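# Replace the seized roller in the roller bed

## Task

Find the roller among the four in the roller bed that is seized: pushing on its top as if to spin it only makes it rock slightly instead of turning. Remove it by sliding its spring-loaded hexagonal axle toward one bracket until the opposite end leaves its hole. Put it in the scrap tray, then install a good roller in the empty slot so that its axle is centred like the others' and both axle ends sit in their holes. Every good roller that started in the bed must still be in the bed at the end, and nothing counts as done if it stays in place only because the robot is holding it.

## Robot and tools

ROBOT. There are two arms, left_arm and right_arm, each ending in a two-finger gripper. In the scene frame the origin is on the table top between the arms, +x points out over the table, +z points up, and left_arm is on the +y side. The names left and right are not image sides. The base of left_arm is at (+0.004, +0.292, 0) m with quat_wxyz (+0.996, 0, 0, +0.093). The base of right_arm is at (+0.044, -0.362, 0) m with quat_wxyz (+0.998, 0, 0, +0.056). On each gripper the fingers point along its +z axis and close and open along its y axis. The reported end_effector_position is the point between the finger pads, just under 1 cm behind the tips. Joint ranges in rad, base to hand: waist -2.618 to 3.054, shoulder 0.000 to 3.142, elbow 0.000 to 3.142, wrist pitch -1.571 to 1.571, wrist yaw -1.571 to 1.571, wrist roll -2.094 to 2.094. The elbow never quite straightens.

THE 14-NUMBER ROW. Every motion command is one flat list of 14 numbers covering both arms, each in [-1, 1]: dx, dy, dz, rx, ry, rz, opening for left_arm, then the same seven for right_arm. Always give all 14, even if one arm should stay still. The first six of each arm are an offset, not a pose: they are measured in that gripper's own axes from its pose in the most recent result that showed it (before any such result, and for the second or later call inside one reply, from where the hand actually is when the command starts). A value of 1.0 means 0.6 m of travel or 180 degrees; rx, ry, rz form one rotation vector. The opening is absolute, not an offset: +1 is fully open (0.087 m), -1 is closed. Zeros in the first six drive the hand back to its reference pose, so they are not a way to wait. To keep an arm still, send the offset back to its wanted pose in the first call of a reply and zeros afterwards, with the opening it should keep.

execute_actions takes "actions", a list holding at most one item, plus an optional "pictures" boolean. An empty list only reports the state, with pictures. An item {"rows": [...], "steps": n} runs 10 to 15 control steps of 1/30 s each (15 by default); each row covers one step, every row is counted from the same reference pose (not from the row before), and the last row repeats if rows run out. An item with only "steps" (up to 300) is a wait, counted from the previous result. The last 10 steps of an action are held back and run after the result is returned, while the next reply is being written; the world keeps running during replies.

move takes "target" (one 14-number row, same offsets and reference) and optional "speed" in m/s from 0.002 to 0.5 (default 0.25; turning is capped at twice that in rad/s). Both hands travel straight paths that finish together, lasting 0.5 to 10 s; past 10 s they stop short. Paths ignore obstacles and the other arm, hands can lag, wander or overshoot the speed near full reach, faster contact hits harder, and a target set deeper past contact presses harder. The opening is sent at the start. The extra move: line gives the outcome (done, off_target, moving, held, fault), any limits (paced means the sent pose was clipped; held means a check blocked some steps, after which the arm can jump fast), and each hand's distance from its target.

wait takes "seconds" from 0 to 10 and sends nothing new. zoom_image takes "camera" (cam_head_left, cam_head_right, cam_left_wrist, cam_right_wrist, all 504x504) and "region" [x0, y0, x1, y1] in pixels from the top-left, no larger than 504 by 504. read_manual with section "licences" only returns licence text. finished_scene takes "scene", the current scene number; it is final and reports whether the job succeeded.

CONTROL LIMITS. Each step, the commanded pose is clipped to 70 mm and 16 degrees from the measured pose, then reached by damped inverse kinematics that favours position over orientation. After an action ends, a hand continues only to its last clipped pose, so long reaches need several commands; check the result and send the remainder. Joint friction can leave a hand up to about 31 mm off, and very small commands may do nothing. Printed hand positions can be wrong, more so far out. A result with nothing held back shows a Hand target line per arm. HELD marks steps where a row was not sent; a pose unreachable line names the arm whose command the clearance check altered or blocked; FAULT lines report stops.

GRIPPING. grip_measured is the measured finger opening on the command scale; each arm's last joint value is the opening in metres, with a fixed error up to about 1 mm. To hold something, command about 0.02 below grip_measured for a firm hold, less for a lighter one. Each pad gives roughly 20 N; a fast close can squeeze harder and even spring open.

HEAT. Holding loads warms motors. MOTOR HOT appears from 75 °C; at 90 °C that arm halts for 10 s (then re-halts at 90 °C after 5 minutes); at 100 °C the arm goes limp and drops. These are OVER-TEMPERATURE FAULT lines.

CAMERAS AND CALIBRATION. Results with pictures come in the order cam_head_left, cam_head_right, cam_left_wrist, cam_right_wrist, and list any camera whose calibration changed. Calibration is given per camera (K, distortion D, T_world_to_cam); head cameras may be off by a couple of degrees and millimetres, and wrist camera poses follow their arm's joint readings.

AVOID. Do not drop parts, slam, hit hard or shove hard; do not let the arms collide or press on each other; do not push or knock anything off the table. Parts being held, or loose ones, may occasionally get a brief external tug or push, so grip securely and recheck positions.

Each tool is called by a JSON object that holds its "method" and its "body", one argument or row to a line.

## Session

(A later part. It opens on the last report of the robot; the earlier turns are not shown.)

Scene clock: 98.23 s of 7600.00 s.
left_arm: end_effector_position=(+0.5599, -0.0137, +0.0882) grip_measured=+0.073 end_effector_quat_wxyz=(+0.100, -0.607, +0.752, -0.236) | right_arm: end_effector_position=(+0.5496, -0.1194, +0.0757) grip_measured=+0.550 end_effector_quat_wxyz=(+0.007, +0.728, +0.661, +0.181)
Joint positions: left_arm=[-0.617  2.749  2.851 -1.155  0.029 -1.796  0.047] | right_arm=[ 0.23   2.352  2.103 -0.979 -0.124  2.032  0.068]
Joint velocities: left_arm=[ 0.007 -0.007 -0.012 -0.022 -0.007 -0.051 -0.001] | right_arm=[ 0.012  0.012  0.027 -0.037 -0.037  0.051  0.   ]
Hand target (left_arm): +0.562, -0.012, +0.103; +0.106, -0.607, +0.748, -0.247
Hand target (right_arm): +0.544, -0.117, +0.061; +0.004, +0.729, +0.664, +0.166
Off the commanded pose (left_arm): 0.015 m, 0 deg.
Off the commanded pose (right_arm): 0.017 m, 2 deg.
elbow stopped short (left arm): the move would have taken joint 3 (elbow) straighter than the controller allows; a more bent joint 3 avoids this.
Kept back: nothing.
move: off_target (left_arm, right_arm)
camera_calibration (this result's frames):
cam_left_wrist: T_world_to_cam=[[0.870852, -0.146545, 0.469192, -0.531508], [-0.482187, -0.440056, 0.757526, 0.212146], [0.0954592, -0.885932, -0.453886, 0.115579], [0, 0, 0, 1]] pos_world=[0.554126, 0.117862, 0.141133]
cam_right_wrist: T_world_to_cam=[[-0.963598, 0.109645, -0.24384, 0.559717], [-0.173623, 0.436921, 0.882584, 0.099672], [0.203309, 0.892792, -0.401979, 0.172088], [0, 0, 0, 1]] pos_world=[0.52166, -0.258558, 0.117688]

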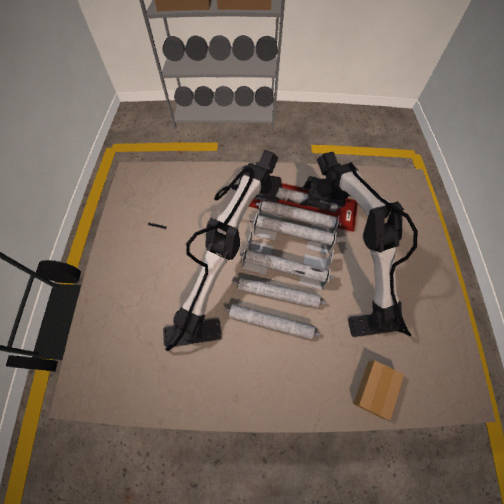

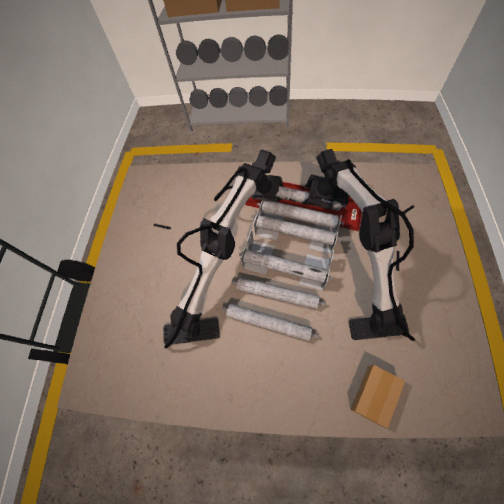

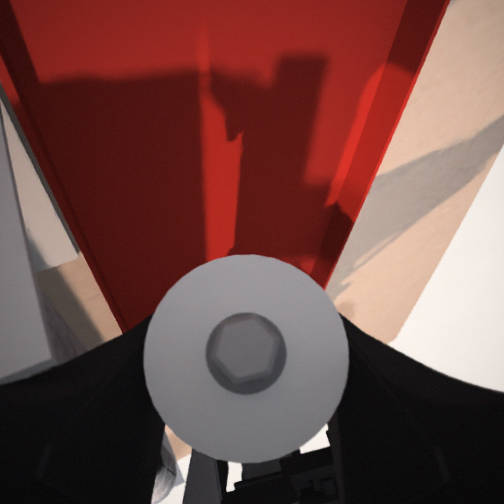

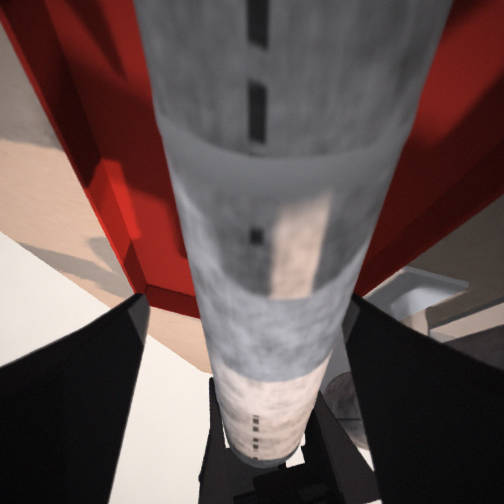

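Hung on the tube on one side; shift −y and down, more vertical.

{"method": "move", "body": {
  "target": [0,-0.015,-0.02,0,0,0,0.03,0,-0.03,0.035,0.04,0,0,0.5],
  "speed": 0.05
}}

Scene clock: 100.17 s of 7600.00 s.
left_arm: end_effector_position=(+0.5599, -0.0137, +0.0882) grip_measured=+0.073 end_effector_quat_wxyz=(+0.100, -0.607, +0.752, -0.236) | right_arm: end_effector_position=(+0.5406, -0.1135, +0.0629) grip_measured=+0.500 end_effector_quat_wxyz=(-0.031, +0.728, +0.668, +0.151)
Joint positions: left_arm=[-0.617  2.749  2.851 -1.155  0.029 -1.796  0.047] | right_arm=[ 0.23   2.43   2.209 -1.092 -0.174  2.022  0.066]
Joint velocities: left_arm=[-0.002 -0.022  0.007 -0.022  0.037 -0.007  0.   ] | right_arm=[-0.012  0.002 -0.027 -0.095 -0.022  0.022  0.   ]
Hand target (left_arm): +0.562, -0.012, +0.103; +0.106, -0.607, +0.748, -0.247
Hand target (right_arm): +0.538, -0.112, +0.052; -0.039, +0.727, +0.671, +0.140
Off the commanded pose (left_arm): 0.015 m, 0 deg.
Off the commanded pose (right_arm): 0.012 m, 2 deg.
elbow stopped short (left arm): the move would have taken joint 3 (elbow) straighter than the controller allows; a more bent joint 3 avoids this.
Kept back: nothing.
move: off_target (left_arm, right_arm)
camera_calibration (this result's frames):
cam_left_wrist: T_world_to_cam=[[0.870852, -0.146545, 0.469192, -0.531508], [-0.482187, -0.440056, 0.757526, 0.212146], [0.0954592, -0.885932, -0.453886, 0.115579], [0, 0, 0, 1]] pos_world=[0.554126, 0.117862, 0.141133]
cam_right_wrist: T_world_to_cam=[[-0.984531, 0.0888732, -0.151, 0.550457], [-0.100258, 0.421025, 0.901491, 0.0641118], [0.143693, 0.902684, -0.405602, 0.197098], [0, 0, 0, 1]] pos_world=[0.520048, -0.253831, 0.105266]

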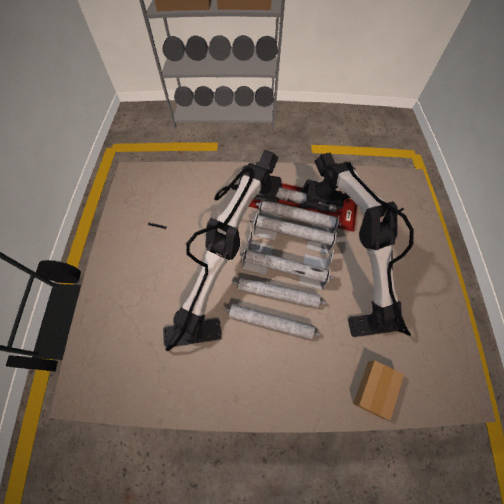

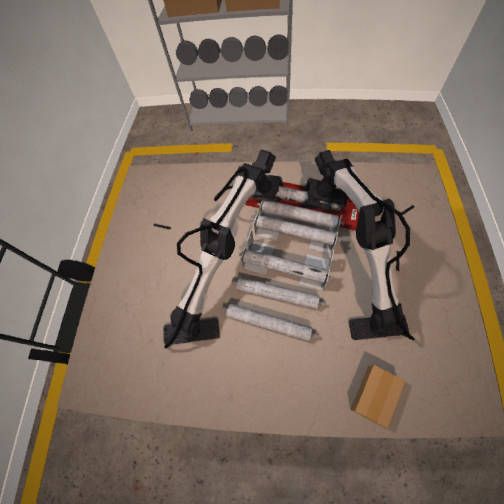

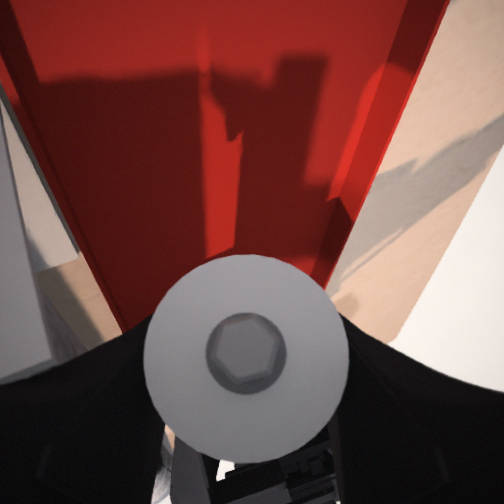

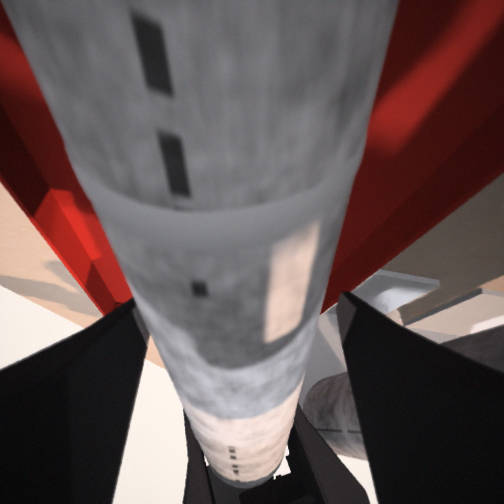

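{"method": "move", "body": {
  "target": [0,-0.015,-0.02,0,0,0,0.03,0,0.005,0,0,0,0,0.03]
}}

{"method": "move", "body": {
  "target": [0,0,0,0,0,0,0.3,0,0.01,-0.015,0,0,0,0.03]
}}

{"method": "move", "body": {
  "target": [0,0,-0.15,0,0,0,0.3,0,0.01,-0.015,0,0,0,0.03],
  "speed": 0.12
}}

Scene clock: 101.23 s of 7600.00 s.
left_arm: end_effector_position=(+0.5595, -0.0138, +0.0880) grip_measured=+0.073 end_effector_quat_wxyz=(+0.102, -0.605, +0.754, -0.235) | right_arm: end_effector_position=(+0.5425, -0.1135, +0.0644) grip_measured=+0.074 end_effector_quat_wxyz=(-0.028, +0.728, +0.668, +0.154)
Joint positions: left_arm=[-0.617  2.749  2.851 -1.156  0.027 -1.791  0.047] | right_arm=[ 0.23   2.43   2.213 -1.088 -0.17   2.023  0.047]
Joint velocities: left_arm=[-0.007  0.017  0.002 -0.007 -0.051  0.007  0.002] | right_arm=[ 0.007 -0.012 -0.002  0.051  0.022  0.022  0.001]
Hand target (left_arm): +0.562, -0.012, +0.103; +0.106, -0.607, +0.748, -0.246
Hand target (right_arm): +0.543, -0.114, +0.063; -0.031, +0.728, +0.668, +0.151
Off the commanded pose (left_arm): 0.015 m, 0 deg.
Off the commanded pose (right_arm): 0.001 m, 0 deg.
elbow stopped short (left arm): the move would have taken joint 3 (elbow) straighter than the controller allows; a more bent joint 3 avoids this.
Kept back: nothing.
move: off_target (left_arm)
camera_calibration (this result's frames):
cam_left_wrist: T_world_to_cam=[[0.869478, -0.152327, 0.469899, -0.530488], [-0.485329, -0.440608, 0.755196, 0.214037], [0.092005, -0.884681, -0.457027, 0.117628], [0, 0, 0, 1]] pos_world=[0.554303, 0.117562, 0.141395]
cam_right_wrist: T_world_to_cam=[[-0.9831, 0.0904402, -0.159171, 0.552492], [-0.106956, 0.42189, 0.900316, 0.0668281], [0.148578, 0.902125, -0.405087, 0.194655], [0, 0, 0, 1]] pos_world=[0.521381, -0.253765, 0.106627]

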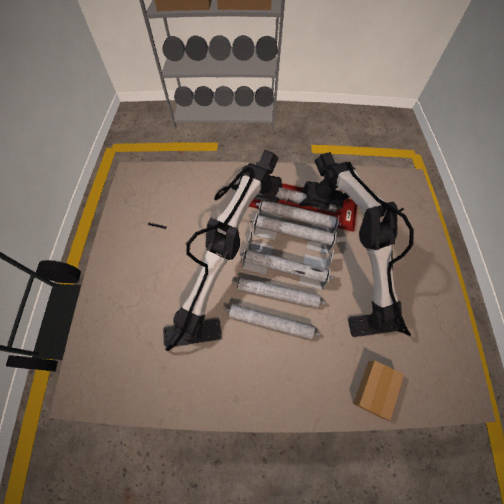

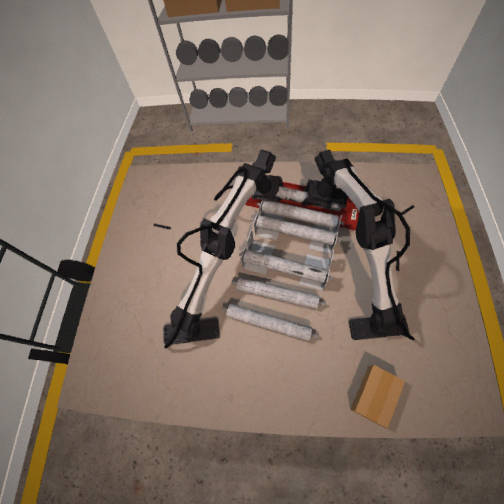

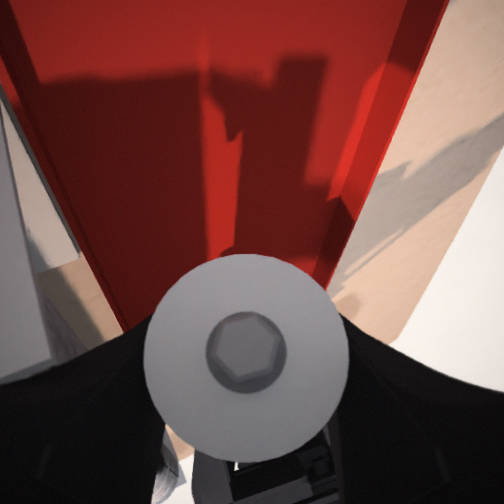

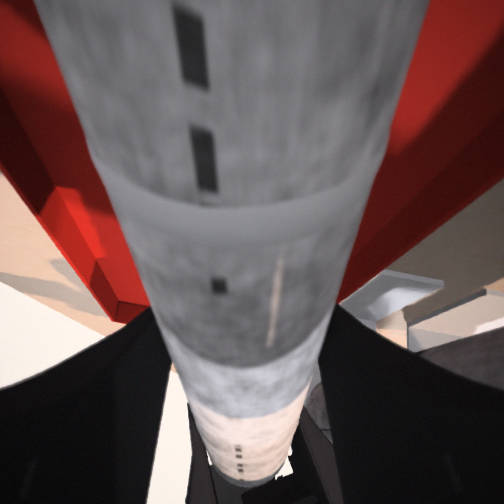

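Scene clock: 101.93 s of 7600.00 s.
left_arm: end_effector_position=(+0.5631, -0.0152, +0.0915) grip_measured=+0.299 end_effector_quat_wxyz=(+0.107, -0.601, +0.753, -0.243) | right_arm: end_effector_position=(+0.5432, -0.1169, +0.0623) grip_measured=+0.074 end_effector_quat_wxyz=(-0.023, +0.734, +0.664, +0.141)
Joint positions: left_arm=[-0.617  2.747  2.851 -1.137  0.026 -1.786  0.057] | right_arm=[ 0.23   2.45   2.251 -1.126 -0.15   2.032  0.047]
Joint velocities: left_arm=[ 0.007 -0.007 -0.012  0.037 -0.037 -0.007 -0.   ] | right_arm=[-0.017  0.017 -0.002 -0.007  0.022  0.022  0.   ]
Hand target (left_arm): +0.560, -0.014, +0.088; +0.102, -0.605, +0.754, -0.236
Hand target (right_arm): +0.546, -0.117, +0.074; -0.027, +0.728, +0.668, +0.155
Off the commanded pose (left_arm): 0.005 m, 1 deg.
Off the commanded pose (right_arm): 0.012 m, 2 deg.
Kept back: nothing.
move: off_target (right_arm)
camera_calibration (this result's frames):
cam_left_wrist: T_world_to_cam=[[0.859154, -0.15287, 0.48835, -0.531332], [-0.502215, -0.434962, 0.747388, 0.222824], [0.0981604, -0.887378, -0.450473, 0.11355], [0, 0, 0, 1]] pos_world=[0.557255, 0.116457, 0.144091]
cam_right_wrist: T_world_to_cam=[[-0.983913, 0.101156, -0.147253, 0.554065], [-0.087906, 0.443433, 0.891987, 0.0628925], [0.155526, 0.890581, -0.427407, 0.193066], [0, 0, 0, 1]] pos_world=[0.520653, -0.255876, 0.108006]

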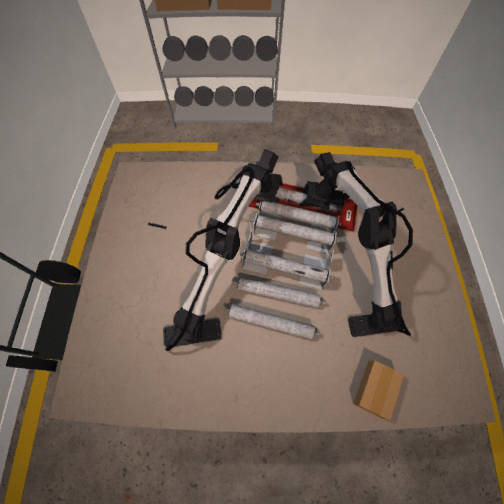

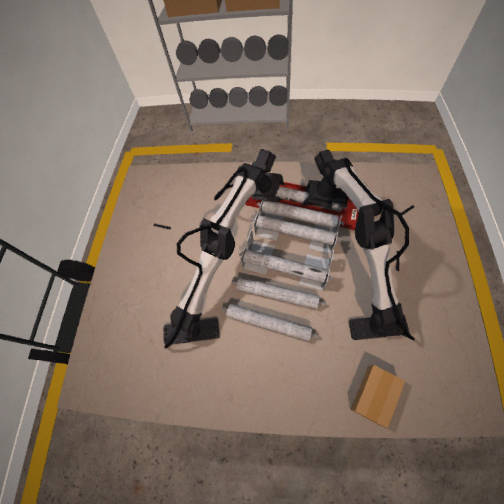

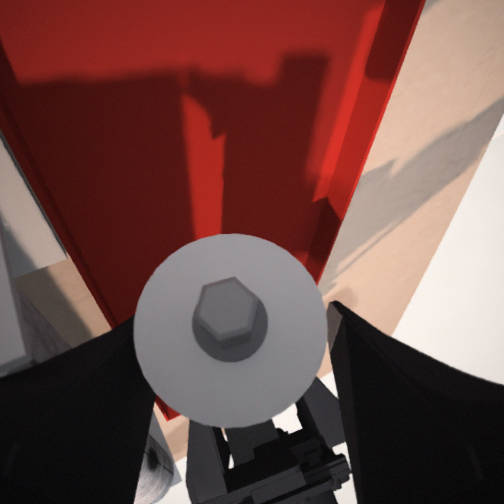

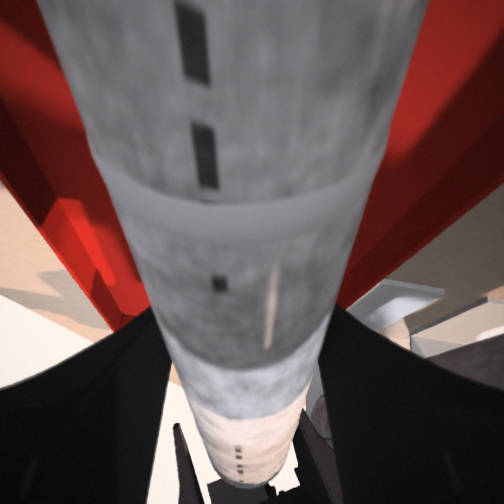

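Scene clock: 103.23 s of 7600.00 s.
left_arm: end_effector_position=(+0.5227, +0.0034, +0.1614) grip_measured=+0.300 end_effector_quat_wxyz=(+0.104, -0.602, +0.756, -0.236) | right_arm: end_effector_position=(+0.5304, -0.1299, +0.0449) grip_measured=+0.070 end_effector_quat_wxyz=(-0.018, +0.739, +0.667, +0.091)
Joint positions: left_arm=[-0.617  2.465  2.604 -1.188  0.026 -1.783  0.057] | right_arm=[ 0.23   2.477  2.268 -1.206 -0.103  2.024  0.047]
Joint velocities: left_arm=[-0.007 -0.002 -0.017 -0.022  0.051  0.022 -0.002] | right_arm=[ 0.012 -0.017  0.007  0.007 -0.051  0.066  0.001]
Hand target (left_arm): +0.523, +0.007, +0.169; +0.107, -0.601, +0.754, -0.243
Hand target (right_arm): +0.546, -0.121, +0.073; -0.023, +0.733, +0.665, +0.141
Off the commanded pose (left_arm): 0.008 m, 1 deg.
Off the commanded pose (right_arm): 0.034 m, 6 deg.
Kept back: nothing.
move: off_target (right_arm)
camera_calibration (this result's frames):
cam_left_wrist: T_world_to_cam=[[0.865504, -0.158661, 0.475111, -0.529078], [-0.492789, -0.439733, 0.750862, 0.152921], [0.0897892, -0.884003, -0.458776, 0.171176], [0, 0, 0, 1]] pos_world=[0.517907, 0.13462, 0.215079]
cam_right_wrist: T_world_to_cam=[[-0.991844, 0.0932065, -0.086937, 0.540664], [-0.0274205, 0.510075, 0.859693, 0.0610575], [0.124473, 0.855065, -0.503359, 0.21447], [0, 0, 0, 1]] pos_world=[0.511232, -0.264923, 0.102468]

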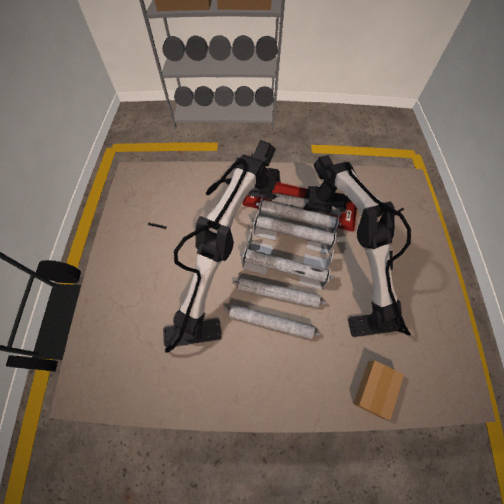

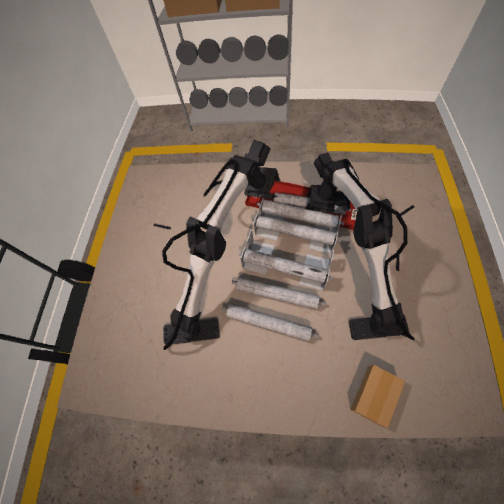

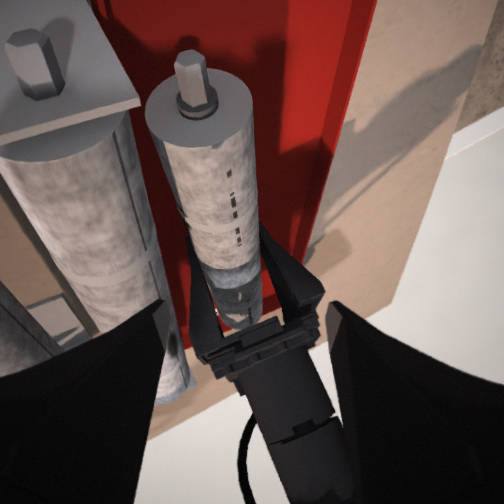

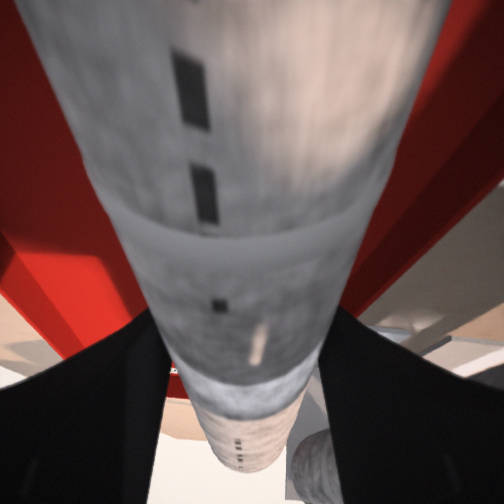

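{"method": "move", "body": {
  "target": [0,0.502,-0.279,-0.097,0,0,0.45,0.015,0.07,-0.02,0,-0.02,0.02,0.03],
  "speed": 0.2
}}

Scene clock: 106.13 s of 7600.00 s.
left_arm: end_effector_position=(+0.1997, +0.0943, +0.1658) grip_measured=+0.450 end_effector_quat_wxyz=(+0.018, -0.607, +0.785, -0.123) | right_arm: end_effector_position=(+0.5522, -0.1350, +0.0331) grip_measured=+0.067 end_effector_quat_wxyz=(+0.001, +0.759, +0.648, +0.055)
Joint positions: left_arm=[-0.815  1.298  1.196 -1.223  0.034 -1.951  0.063] | right_arm=[ 0.23   2.775  2.815 -1.506 -0.037  2.073  0.047]
Joint velocities: left_arm=[-0.017 -0.022 -0.007  0.007  0.007 -0.037  0.   ] | right_arm=[-0.002 -0.002  0.012 -0.007 -0.007 -0.022  0.   ]
Hand target (left_arm): +0.192, +0.096, +0.164; +0.013, -0.609, +0.784, -0.120
Hand target (right_arm): +0.569, -0.129, +0.063; +0.012, +0.759, +0.642, +0.108
Off the commanded pose (left_arm): 0.011 m, 1 deg.
Off the commanded pose (right_arm): 0.036 m, 1 deg.
elbow stopped short (right arm): the move would have taken joint 3 (elbow) straighter than the controller allows; a more bent joint 3 avoids this.
joint sent to its limit (right arm) — the command would take joint 6 (wrist roll) past its upper limit, so that joint was sent only as far as its limit.
Kept back: nothing.
move: off_target (left_arm, right_arm)
camera_calibration (this result's frames):
cam_left_wrist: T_world_to_cam=[[0.952136, -0.225869, 0.205961, -0.20349], [-0.293387, -0.486158, 0.823149, -0.0170128], [-0.0857943, -0.844176, -0.529155, 0.325573], [0, 0, 0, 1]] pos_world=[0.216691, 0.220608, 0.228194]
cam_right_wrist: T_world_to_cam=[[-0.987382, 0.144605, -0.0645416, 0.565556], [0.0300876, 0.571466, 0.820074, 0.0522321], [0.15547, 0.807785, -0.568606, 0.188873], [0, 0, 0, 1]] pos_world=[0.527485, -0.2642, 0.101062]

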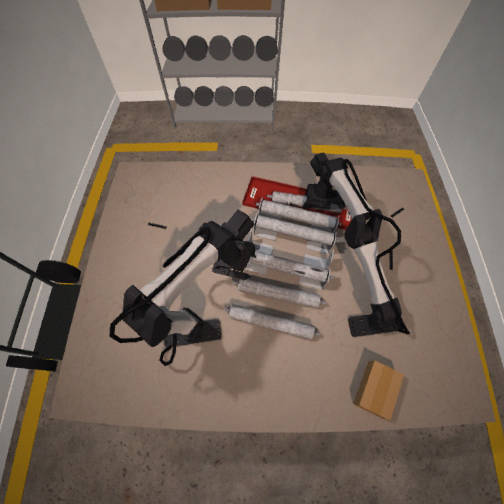

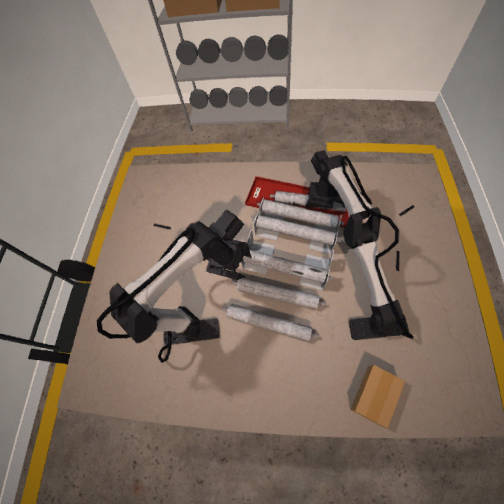

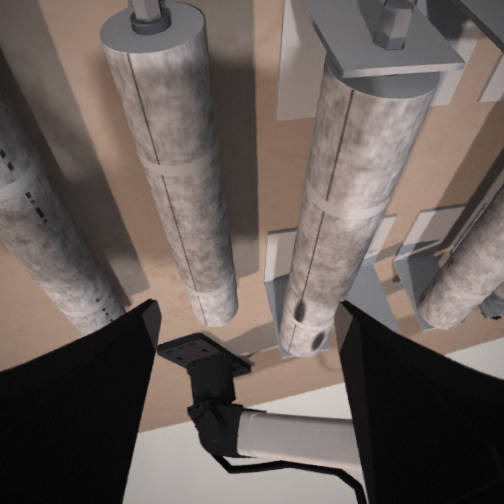

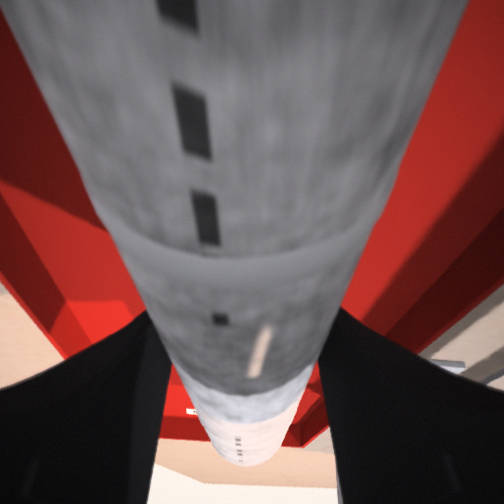

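{"method": "move", "body": {
  "target": [0,0.095,0.134,0,0,0,0.45,0,0,0.01,0,-0.02,0,0.03],
  "speed": 0.1
}}

{"method": "move", "body": {
  "target": [0,0,0,0,0,0,0.45,0,0,0,0,0,0,0.4]
}}

{"method": "move", "body": {
  "target": [0,0,0,0,0,0,0.45,-0.05,-0.03,-0.22,-0.05,0,0,0.4],
  "speed": 0.15
}}

Scene clock: 108.90 s of 7600.00 s.
left_arm: end_effector_position=(+0.1591, +0.0926, +0.0752) grip_measured=+0.450 end_effector_quat_wxyz=(+0.011, -0.607, +0.786, -0.114) | right_arm: end_effector_position=(+0.5515, -0.1366, +0.0294) grip_measured=+0.073 end_effector_quat_wxyz=(+0.012, +0.760, +0.648, +0.046)
Joint positions: left_arm=[-0.94   1.205  0.778 -0.915  0.015 -2.072  0.063] | right_arm=[ 0.237  2.789  2.833 -1.52  -0.01   2.079  0.047]
Joint velocities: left_arm=[-0.012  0.007 -0.042  0.037  0.007 -0.051  0.001] | right_arm=[-0.002  0.002 -0.017 -0.007 -0.022 -0.022 -0.001]
Hand target (left_arm): +0.159, +0.093, +0.077; +0.017, -0.608, +0.784, -0.124
Hand target (right_arm): +0.552, -0.135, +0.027; +0.023, +0.758, +0.651, +0.044
Off the commanded pose (left_arm): 0.001 m, 1 deg.
Off the commanded pose (right_arm): 0.003 m, 2 deg.
elbow stopped short (right arm): the move would have taken joint 3 (elbow) straighter than the controller allows; a more bent joint 3 avoids this.
joint sent to its limit (right arm) — the command would take joint 6 (wrist roll) past its upper limit, so that joint was sent only as far as its limit.
Kept back: nothing.
move: done
camera_calibration (this result's frames):
cam_left_wrist: T_world_to_cam=[[0.955566, -0.230665, 0.183542, -0.145012], [-0.277049, -0.490086, 0.826474, 0.0422887], [-0.100687, -0.840601, -0.532215, 0.274996], [0, 0, 0, 1]] pos_world=[0.177973, 0.218438, 0.138022]
cam_right_wrist: T_world_to_cam=[[-0.987093, 0.144615, -0.0688051, 0.564779], [0.0310148, 0.594119, 0.803779, 0.0593217], [0.157117, 0.791271, -0.590935, 0.185625], [0, 0, 0, 1]] pos_world=[0.526485, -0.263799, 0.10087]

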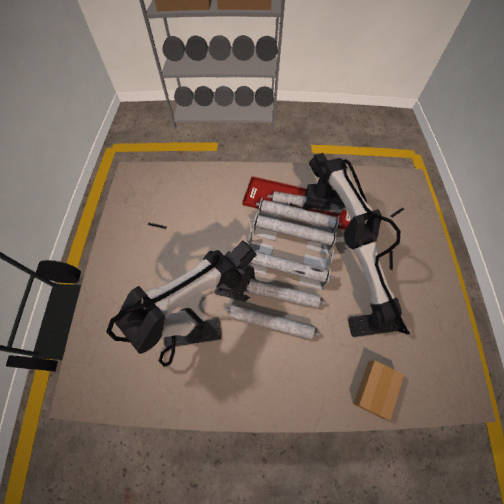

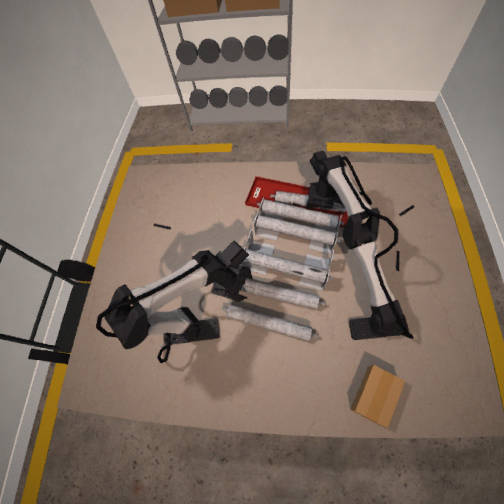

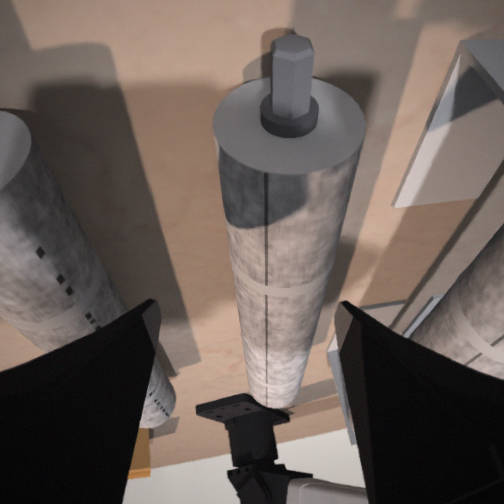

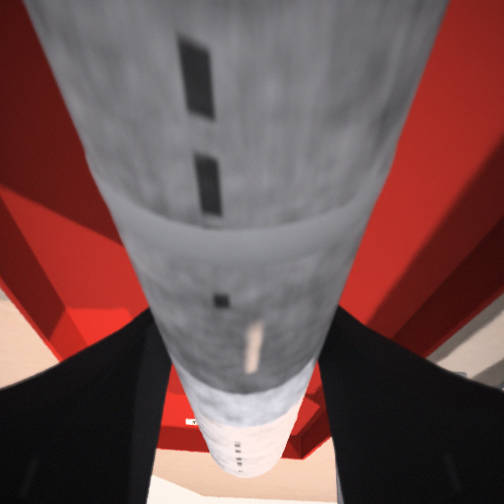

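Scene clock: 109.40 s of 7600.00 s.
left_arm: end_effector_position=(+0.1592, +0.0926, +0.0753) grip_measured=+0.450 end_effector_quat_wxyz=(+0.011, -0.607, +0.786, -0.114) | right_arm: end_effector_position=(+0.5515, -0.1366, +0.0294) grip_measured=+0.400 end_effector_quat_wxyz=(+0.012, +0.760, +0.648, +0.046)
Joint positions: left_arm=[-0.94   1.205  0.778 -0.915  0.015 -2.072  0.063] | right_arm=[ 0.237  2.789  2.833 -1.52  -0.01   2.079  0.061]
Joint velocities: left_arm=[-0.012  0.002  0.007  0.007 -0.051 -0.007  0.002] | right_arm=[-0.007 -0.012 -0.002 -0.066  0.051 -0.037 -0.001]
Hand target (left_arm): +0.159, +0.093, +0.075; +0.011, -0.607, +0.786, -0.114
Hand target (right_arm): +0.551, -0.137, +0.029; +0.012, +0.760, +0.648, +0.046
Off the commanded pose (left_arm): 0.000 m, 0 deg.
Off the commanded pose (right_arm): 0.000 m, 0 deg.
Kept back: nothing.
move: done
camera_calibration (this result's frames):
cam_left_wrist: T_world_to_cam=[[0.955515, -0.230617, 0.183868, -0.145116], [-0.277278, -0.48987, 0.826525, 0.0422653], [-0.10054, -0.84074, -0.532023, 0.274941], [0, 0, 0, 1]] pos_world=[0.178022, 0.218392, 0.138024]
cam_right_wrist: T_world_to_cam=[[-0.987093, 0.144615, -0.0688051, 0.564779], [0.0310148, 0.594119, 0.803779, 0.0593217], [0.157117, 0.791271, -0.590935, 0.185625], [0, 0, 0, 1]] pos_world=[0.526485, -0.263799, 0.10087]

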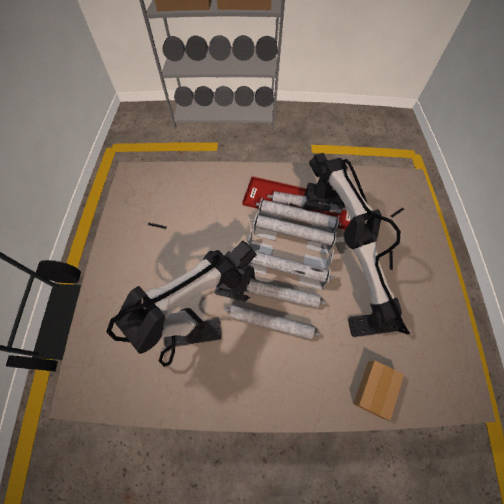

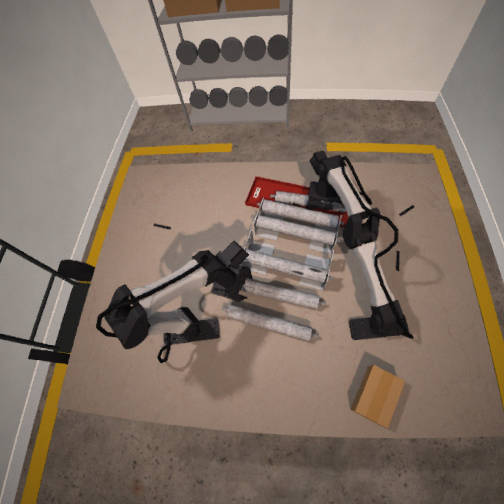

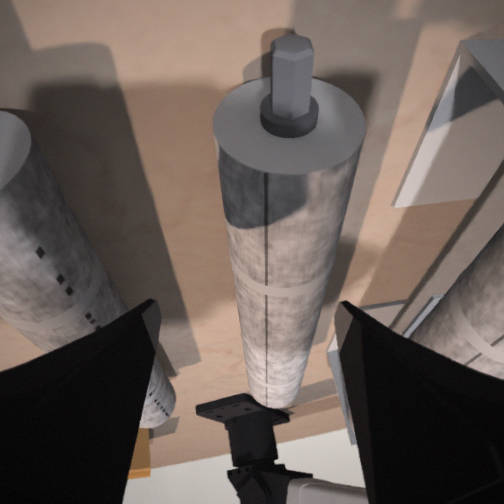

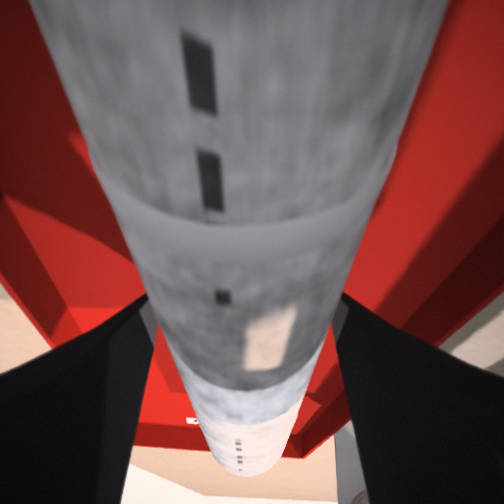

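Scene clock: 110.87 s of 7600.00 s.
left_arm: end_effector_position=(+0.1592, +0.0926, +0.0753) grip_measured=+0.450 end_effector_quat_wxyz=(+0.011, -0.607, +0.786, -0.114) | right_arm: end_effector_position=(+0.5146, -0.1624, +0.1608) grip_measured=+0.400 end_effector_quat_wxyz=(+0.069, +0.754, +0.645, +0.104)
Joint positions: left_arm=[-0.94   1.205  0.778 -0.915  0.015 -2.072  0.063] | right_arm=[ 0.237  2.289  2.403 -1.441  0.057  2.069  0.061]
Joint velocities: left_arm=[-0.027 -0.007 -0.012 -0.007  0.007 -0.007 -0.001] | right_arm=[-0.017  0.012 -0.002 -0.007 -0.007 -0.022 -0.001]
Hand target (left_arm): +0.159, +0.093, +0.075; +0.011, -0.607, +0.786, -0.114
Hand target (right_arm): +0.515, -0.171, +0.156; +0.072, +0.757, +0.642, +0.096
Off the commanded pose (left_arm): 0.000 m, 0 deg.
Off the commanded pose (right_arm): 0.008 m, 1 deg.
Kept back: nothing.
move: done
camera_calibration (this result's frames):
cam_left_wrist: T_world_to_cam=[[0.955515, -0.230617, 0.183868, -0.145116], [-0.277278, -0.48987, 0.826525, 0.0422653], [-0.10054, -0.84074, -0.532023, 0.274941], [0, 0, 0, 1]] pos_world=[0.178022, 0.218392, 0.138024]
cam_right_wrist: T_world_to_cam=[[-0.962573, 0.143812, -0.229721, 0.554279], [-0.0983353, 0.604526, 0.790493, 0.0405621], [0.252555, 0.783497, -0.567758, 0.235425], [0, 0, 0, 1]] pos_world=[0.478064, -0.288688, 0.22893]

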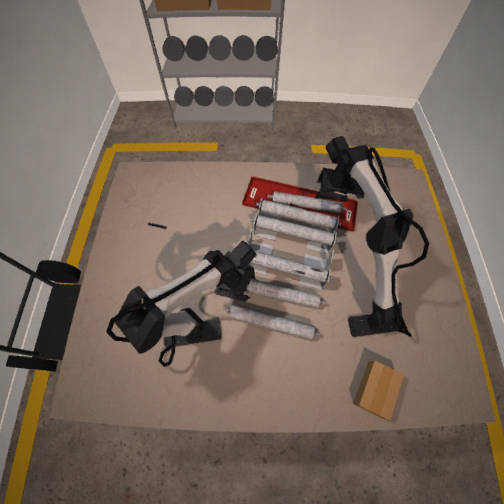

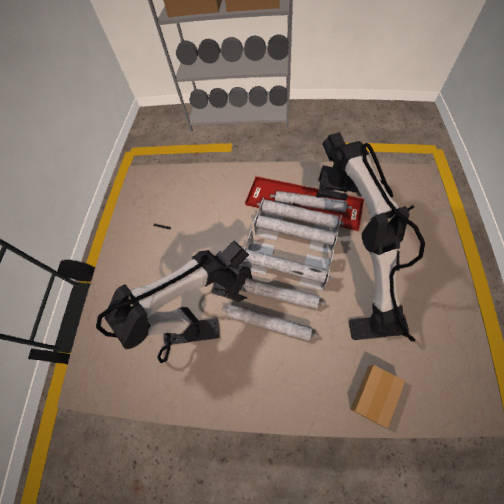

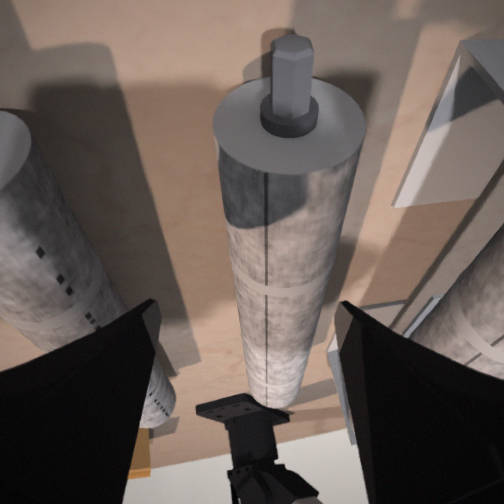

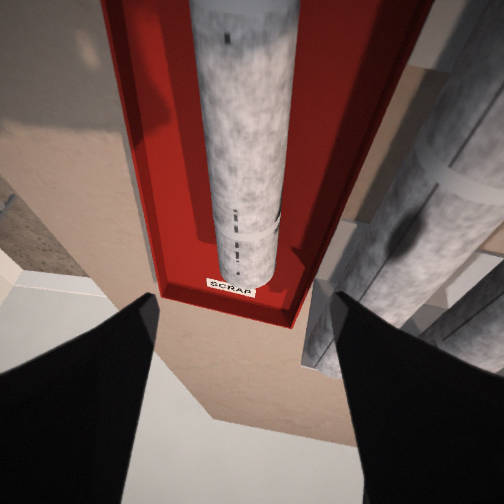

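{"method": "move", "body": {
  "target": [-0.11,-0.018,0.005,0,0.06,0,-0.3,-0.009,-0.635,-0.157,0.039,0.114,-0.96,0.45],
  "speed": 0.5
}}

Scene clock: 117.27 s of 7600.00 s.
left_arm: end_effector_position=(+0.1900, +0.1532, +0.0720) grip_measured=-0.300 end_effector_quat_wxyz=(-0.052, -0.594, +0.784, -0.171) | right_arm: end_effector_position=(+0.1340, -0.1017, +0.1594) grip_measured=+0.450 end_effector_quat_wxyz=(+0.009, -0.605, +0.796, +0.005)
Joint positions: left_arm=[-0.422  1.19   0.703 -0.878  0.298 -1.564  0.031] | right_arm=[ 1.135  1.732  1.633 -1.452  0.001 -0.052  0.063]
Joint velocities: left_arm=[-0.012 -0.007  0.007  0.066  0.007  0.007 -0.001] | right_arm=[-0.002 -0.007  0.002 -0.037 -0.007 -0.051  0.001]
Hand target (left_arm): +0.187, +0.154, +0.065; -0.062, -0.594, +0.785, -0.165
Hand target (right_arm): +0.131, -0.109, +0.160; +0.005, -0.611, +0.791, -0.002
Off the commanded pose (left_arm): 0.006 m, 1 deg.
Off the commanded pose (right_arm): 0.012 m, 1 deg.
Kept back: nothing.
move: off_target (right_arm)
camera_calibration (this result's frames):
cam_left_wrist: T_world_to_cam=[[0.95276, -0.231447, 0.196671, -0.160294], [-0.268006, -0.335995, 0.902929, 0.052396], [-0.1429, -0.912984, -0.382152, 0.335667], [0, 0, 0, 1]] pos_world=[0.214731, 0.286964, 0.112491]
cam_right_wrist: T_world_to_cam=[[0.96721, -0.253685, 0.0122142, -0.158764], [-0.174011, -0.626876, 0.759438, -0.142613], [-0.185002, -0.736661, -0.650465, 0.200327], [0, 0, 0, 1]] pos_world=[0.165803, 0.0178964, 0.24055]

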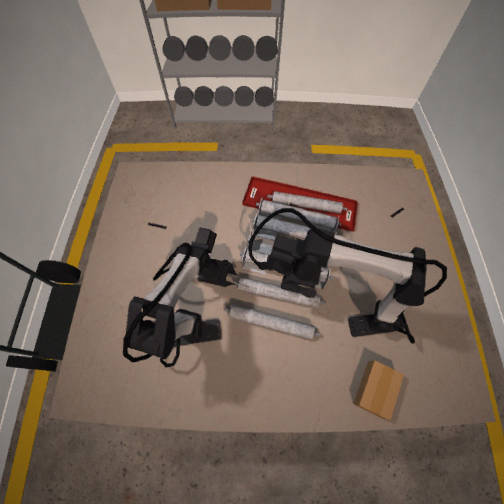

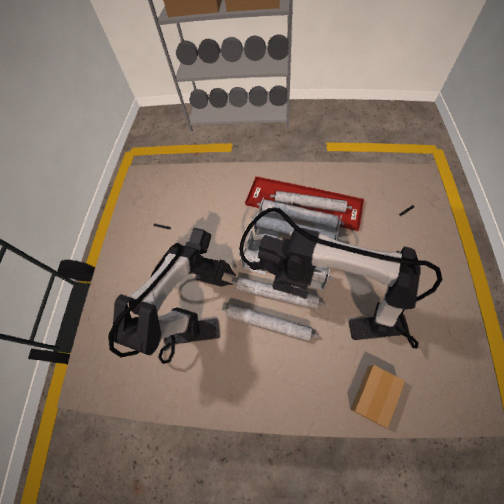

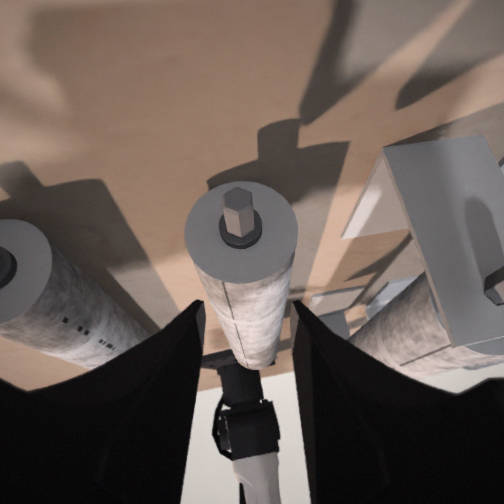

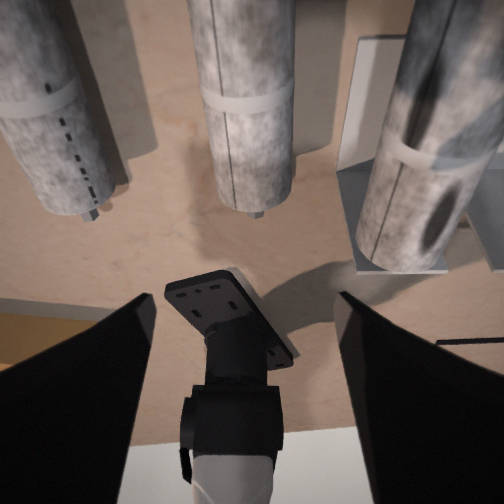

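{"method": "move", "body": {
  "target": [0,0.006,0.09,0,0,0,-0.3,0.025,-0.003,0.225,0,0,0.01,0.45],
  "speed": 0.12
}}

Scene clock: 119.27 s of 7600.00 s.
left_arm: end_effector_position=(+0.1990, +0.1363, +0.0297) grip_measured=-0.300 end_effector_quat_wxyz=(-0.044, -0.593, +0.783, -0.182) | right_arm: end_effector_position=(+0.1326, -0.1079, +0.0354) grip_measured=+0.450 end_effector_quat_wxyz=(+0.022, -0.598, +0.801, +0.010)
Joint positions: left_arm=[-0.499  1.289  0.578 -0.603  0.278 -1.646  0.031] | right_arm=[ 1.135  1.732  1.137 -0.929  0.009 -0.035  0.063]
Joint velocities: left_arm=[-0.012 -0.007 -0.002 -0.022 -0.037  0.051 -0.   ] | right_arm=[ 0.017 -0.007  0.002  0.022 -0.051 -0.022  0.001]
Hand target (left_arm): +0.193, +0.135, +0.021; -0.052, -0.594, +0.784, -0.172
Hand target (right_arm): +0.132, -0.113, +0.024; +0.008, -0.593, +0.805, +0.005
Off the commanded pose (left_arm): 0.011 m, 2 deg.
Off the commanded pose (right_arm): 0.013 m, 2 deg.
Kept back: nothing.
move: off_target (left_arm, right_arm)
camera_calibration (this result's frames):
cam_left_wrist: T_world_to_cam=[[0.948268, -0.225215, 0.223754, -0.165128], [-0.290514, -0.331374, 0.89766, 0.0913196], [-0.12802, -0.916226, -0.37966, 0.302733], [0, 0, 0, 1]] pos_world=[0.221871, 0.270444, 0.0699096]
cam_right_wrist: T_world_to_cam=[[0.96249, -0.270517, 0.0208376, -0.158967], [-0.196394, -0.64165, 0.741428, -0.0505437], [-0.187199, -0.717709, -0.670709, 0.117909], [0, 0, 0, 1]] pos_world=[0.16515, 0.00918948, 0.11987]

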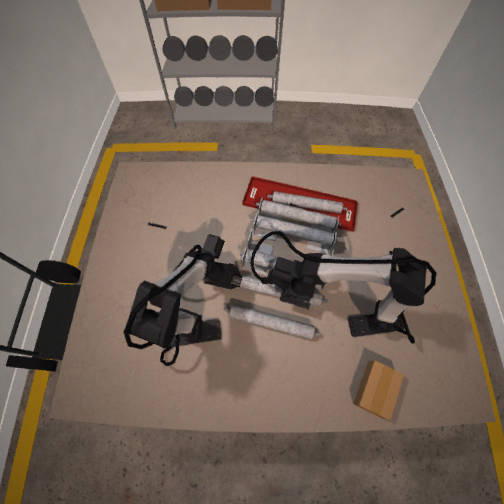

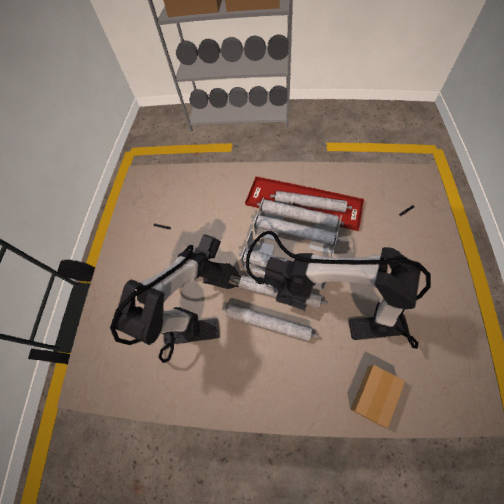

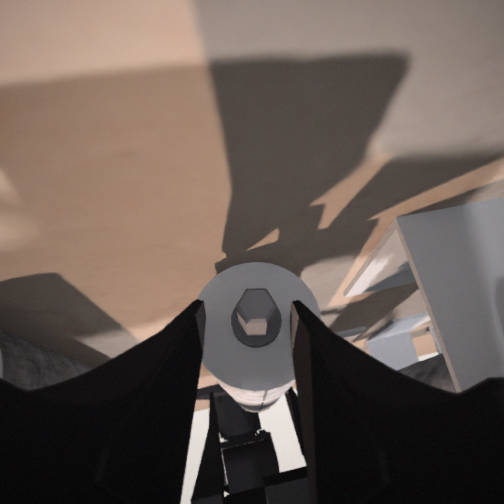

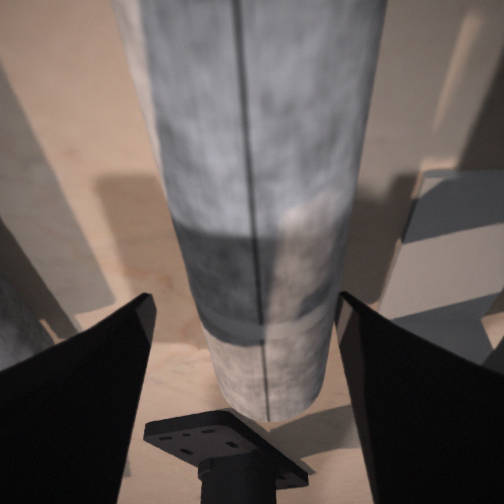

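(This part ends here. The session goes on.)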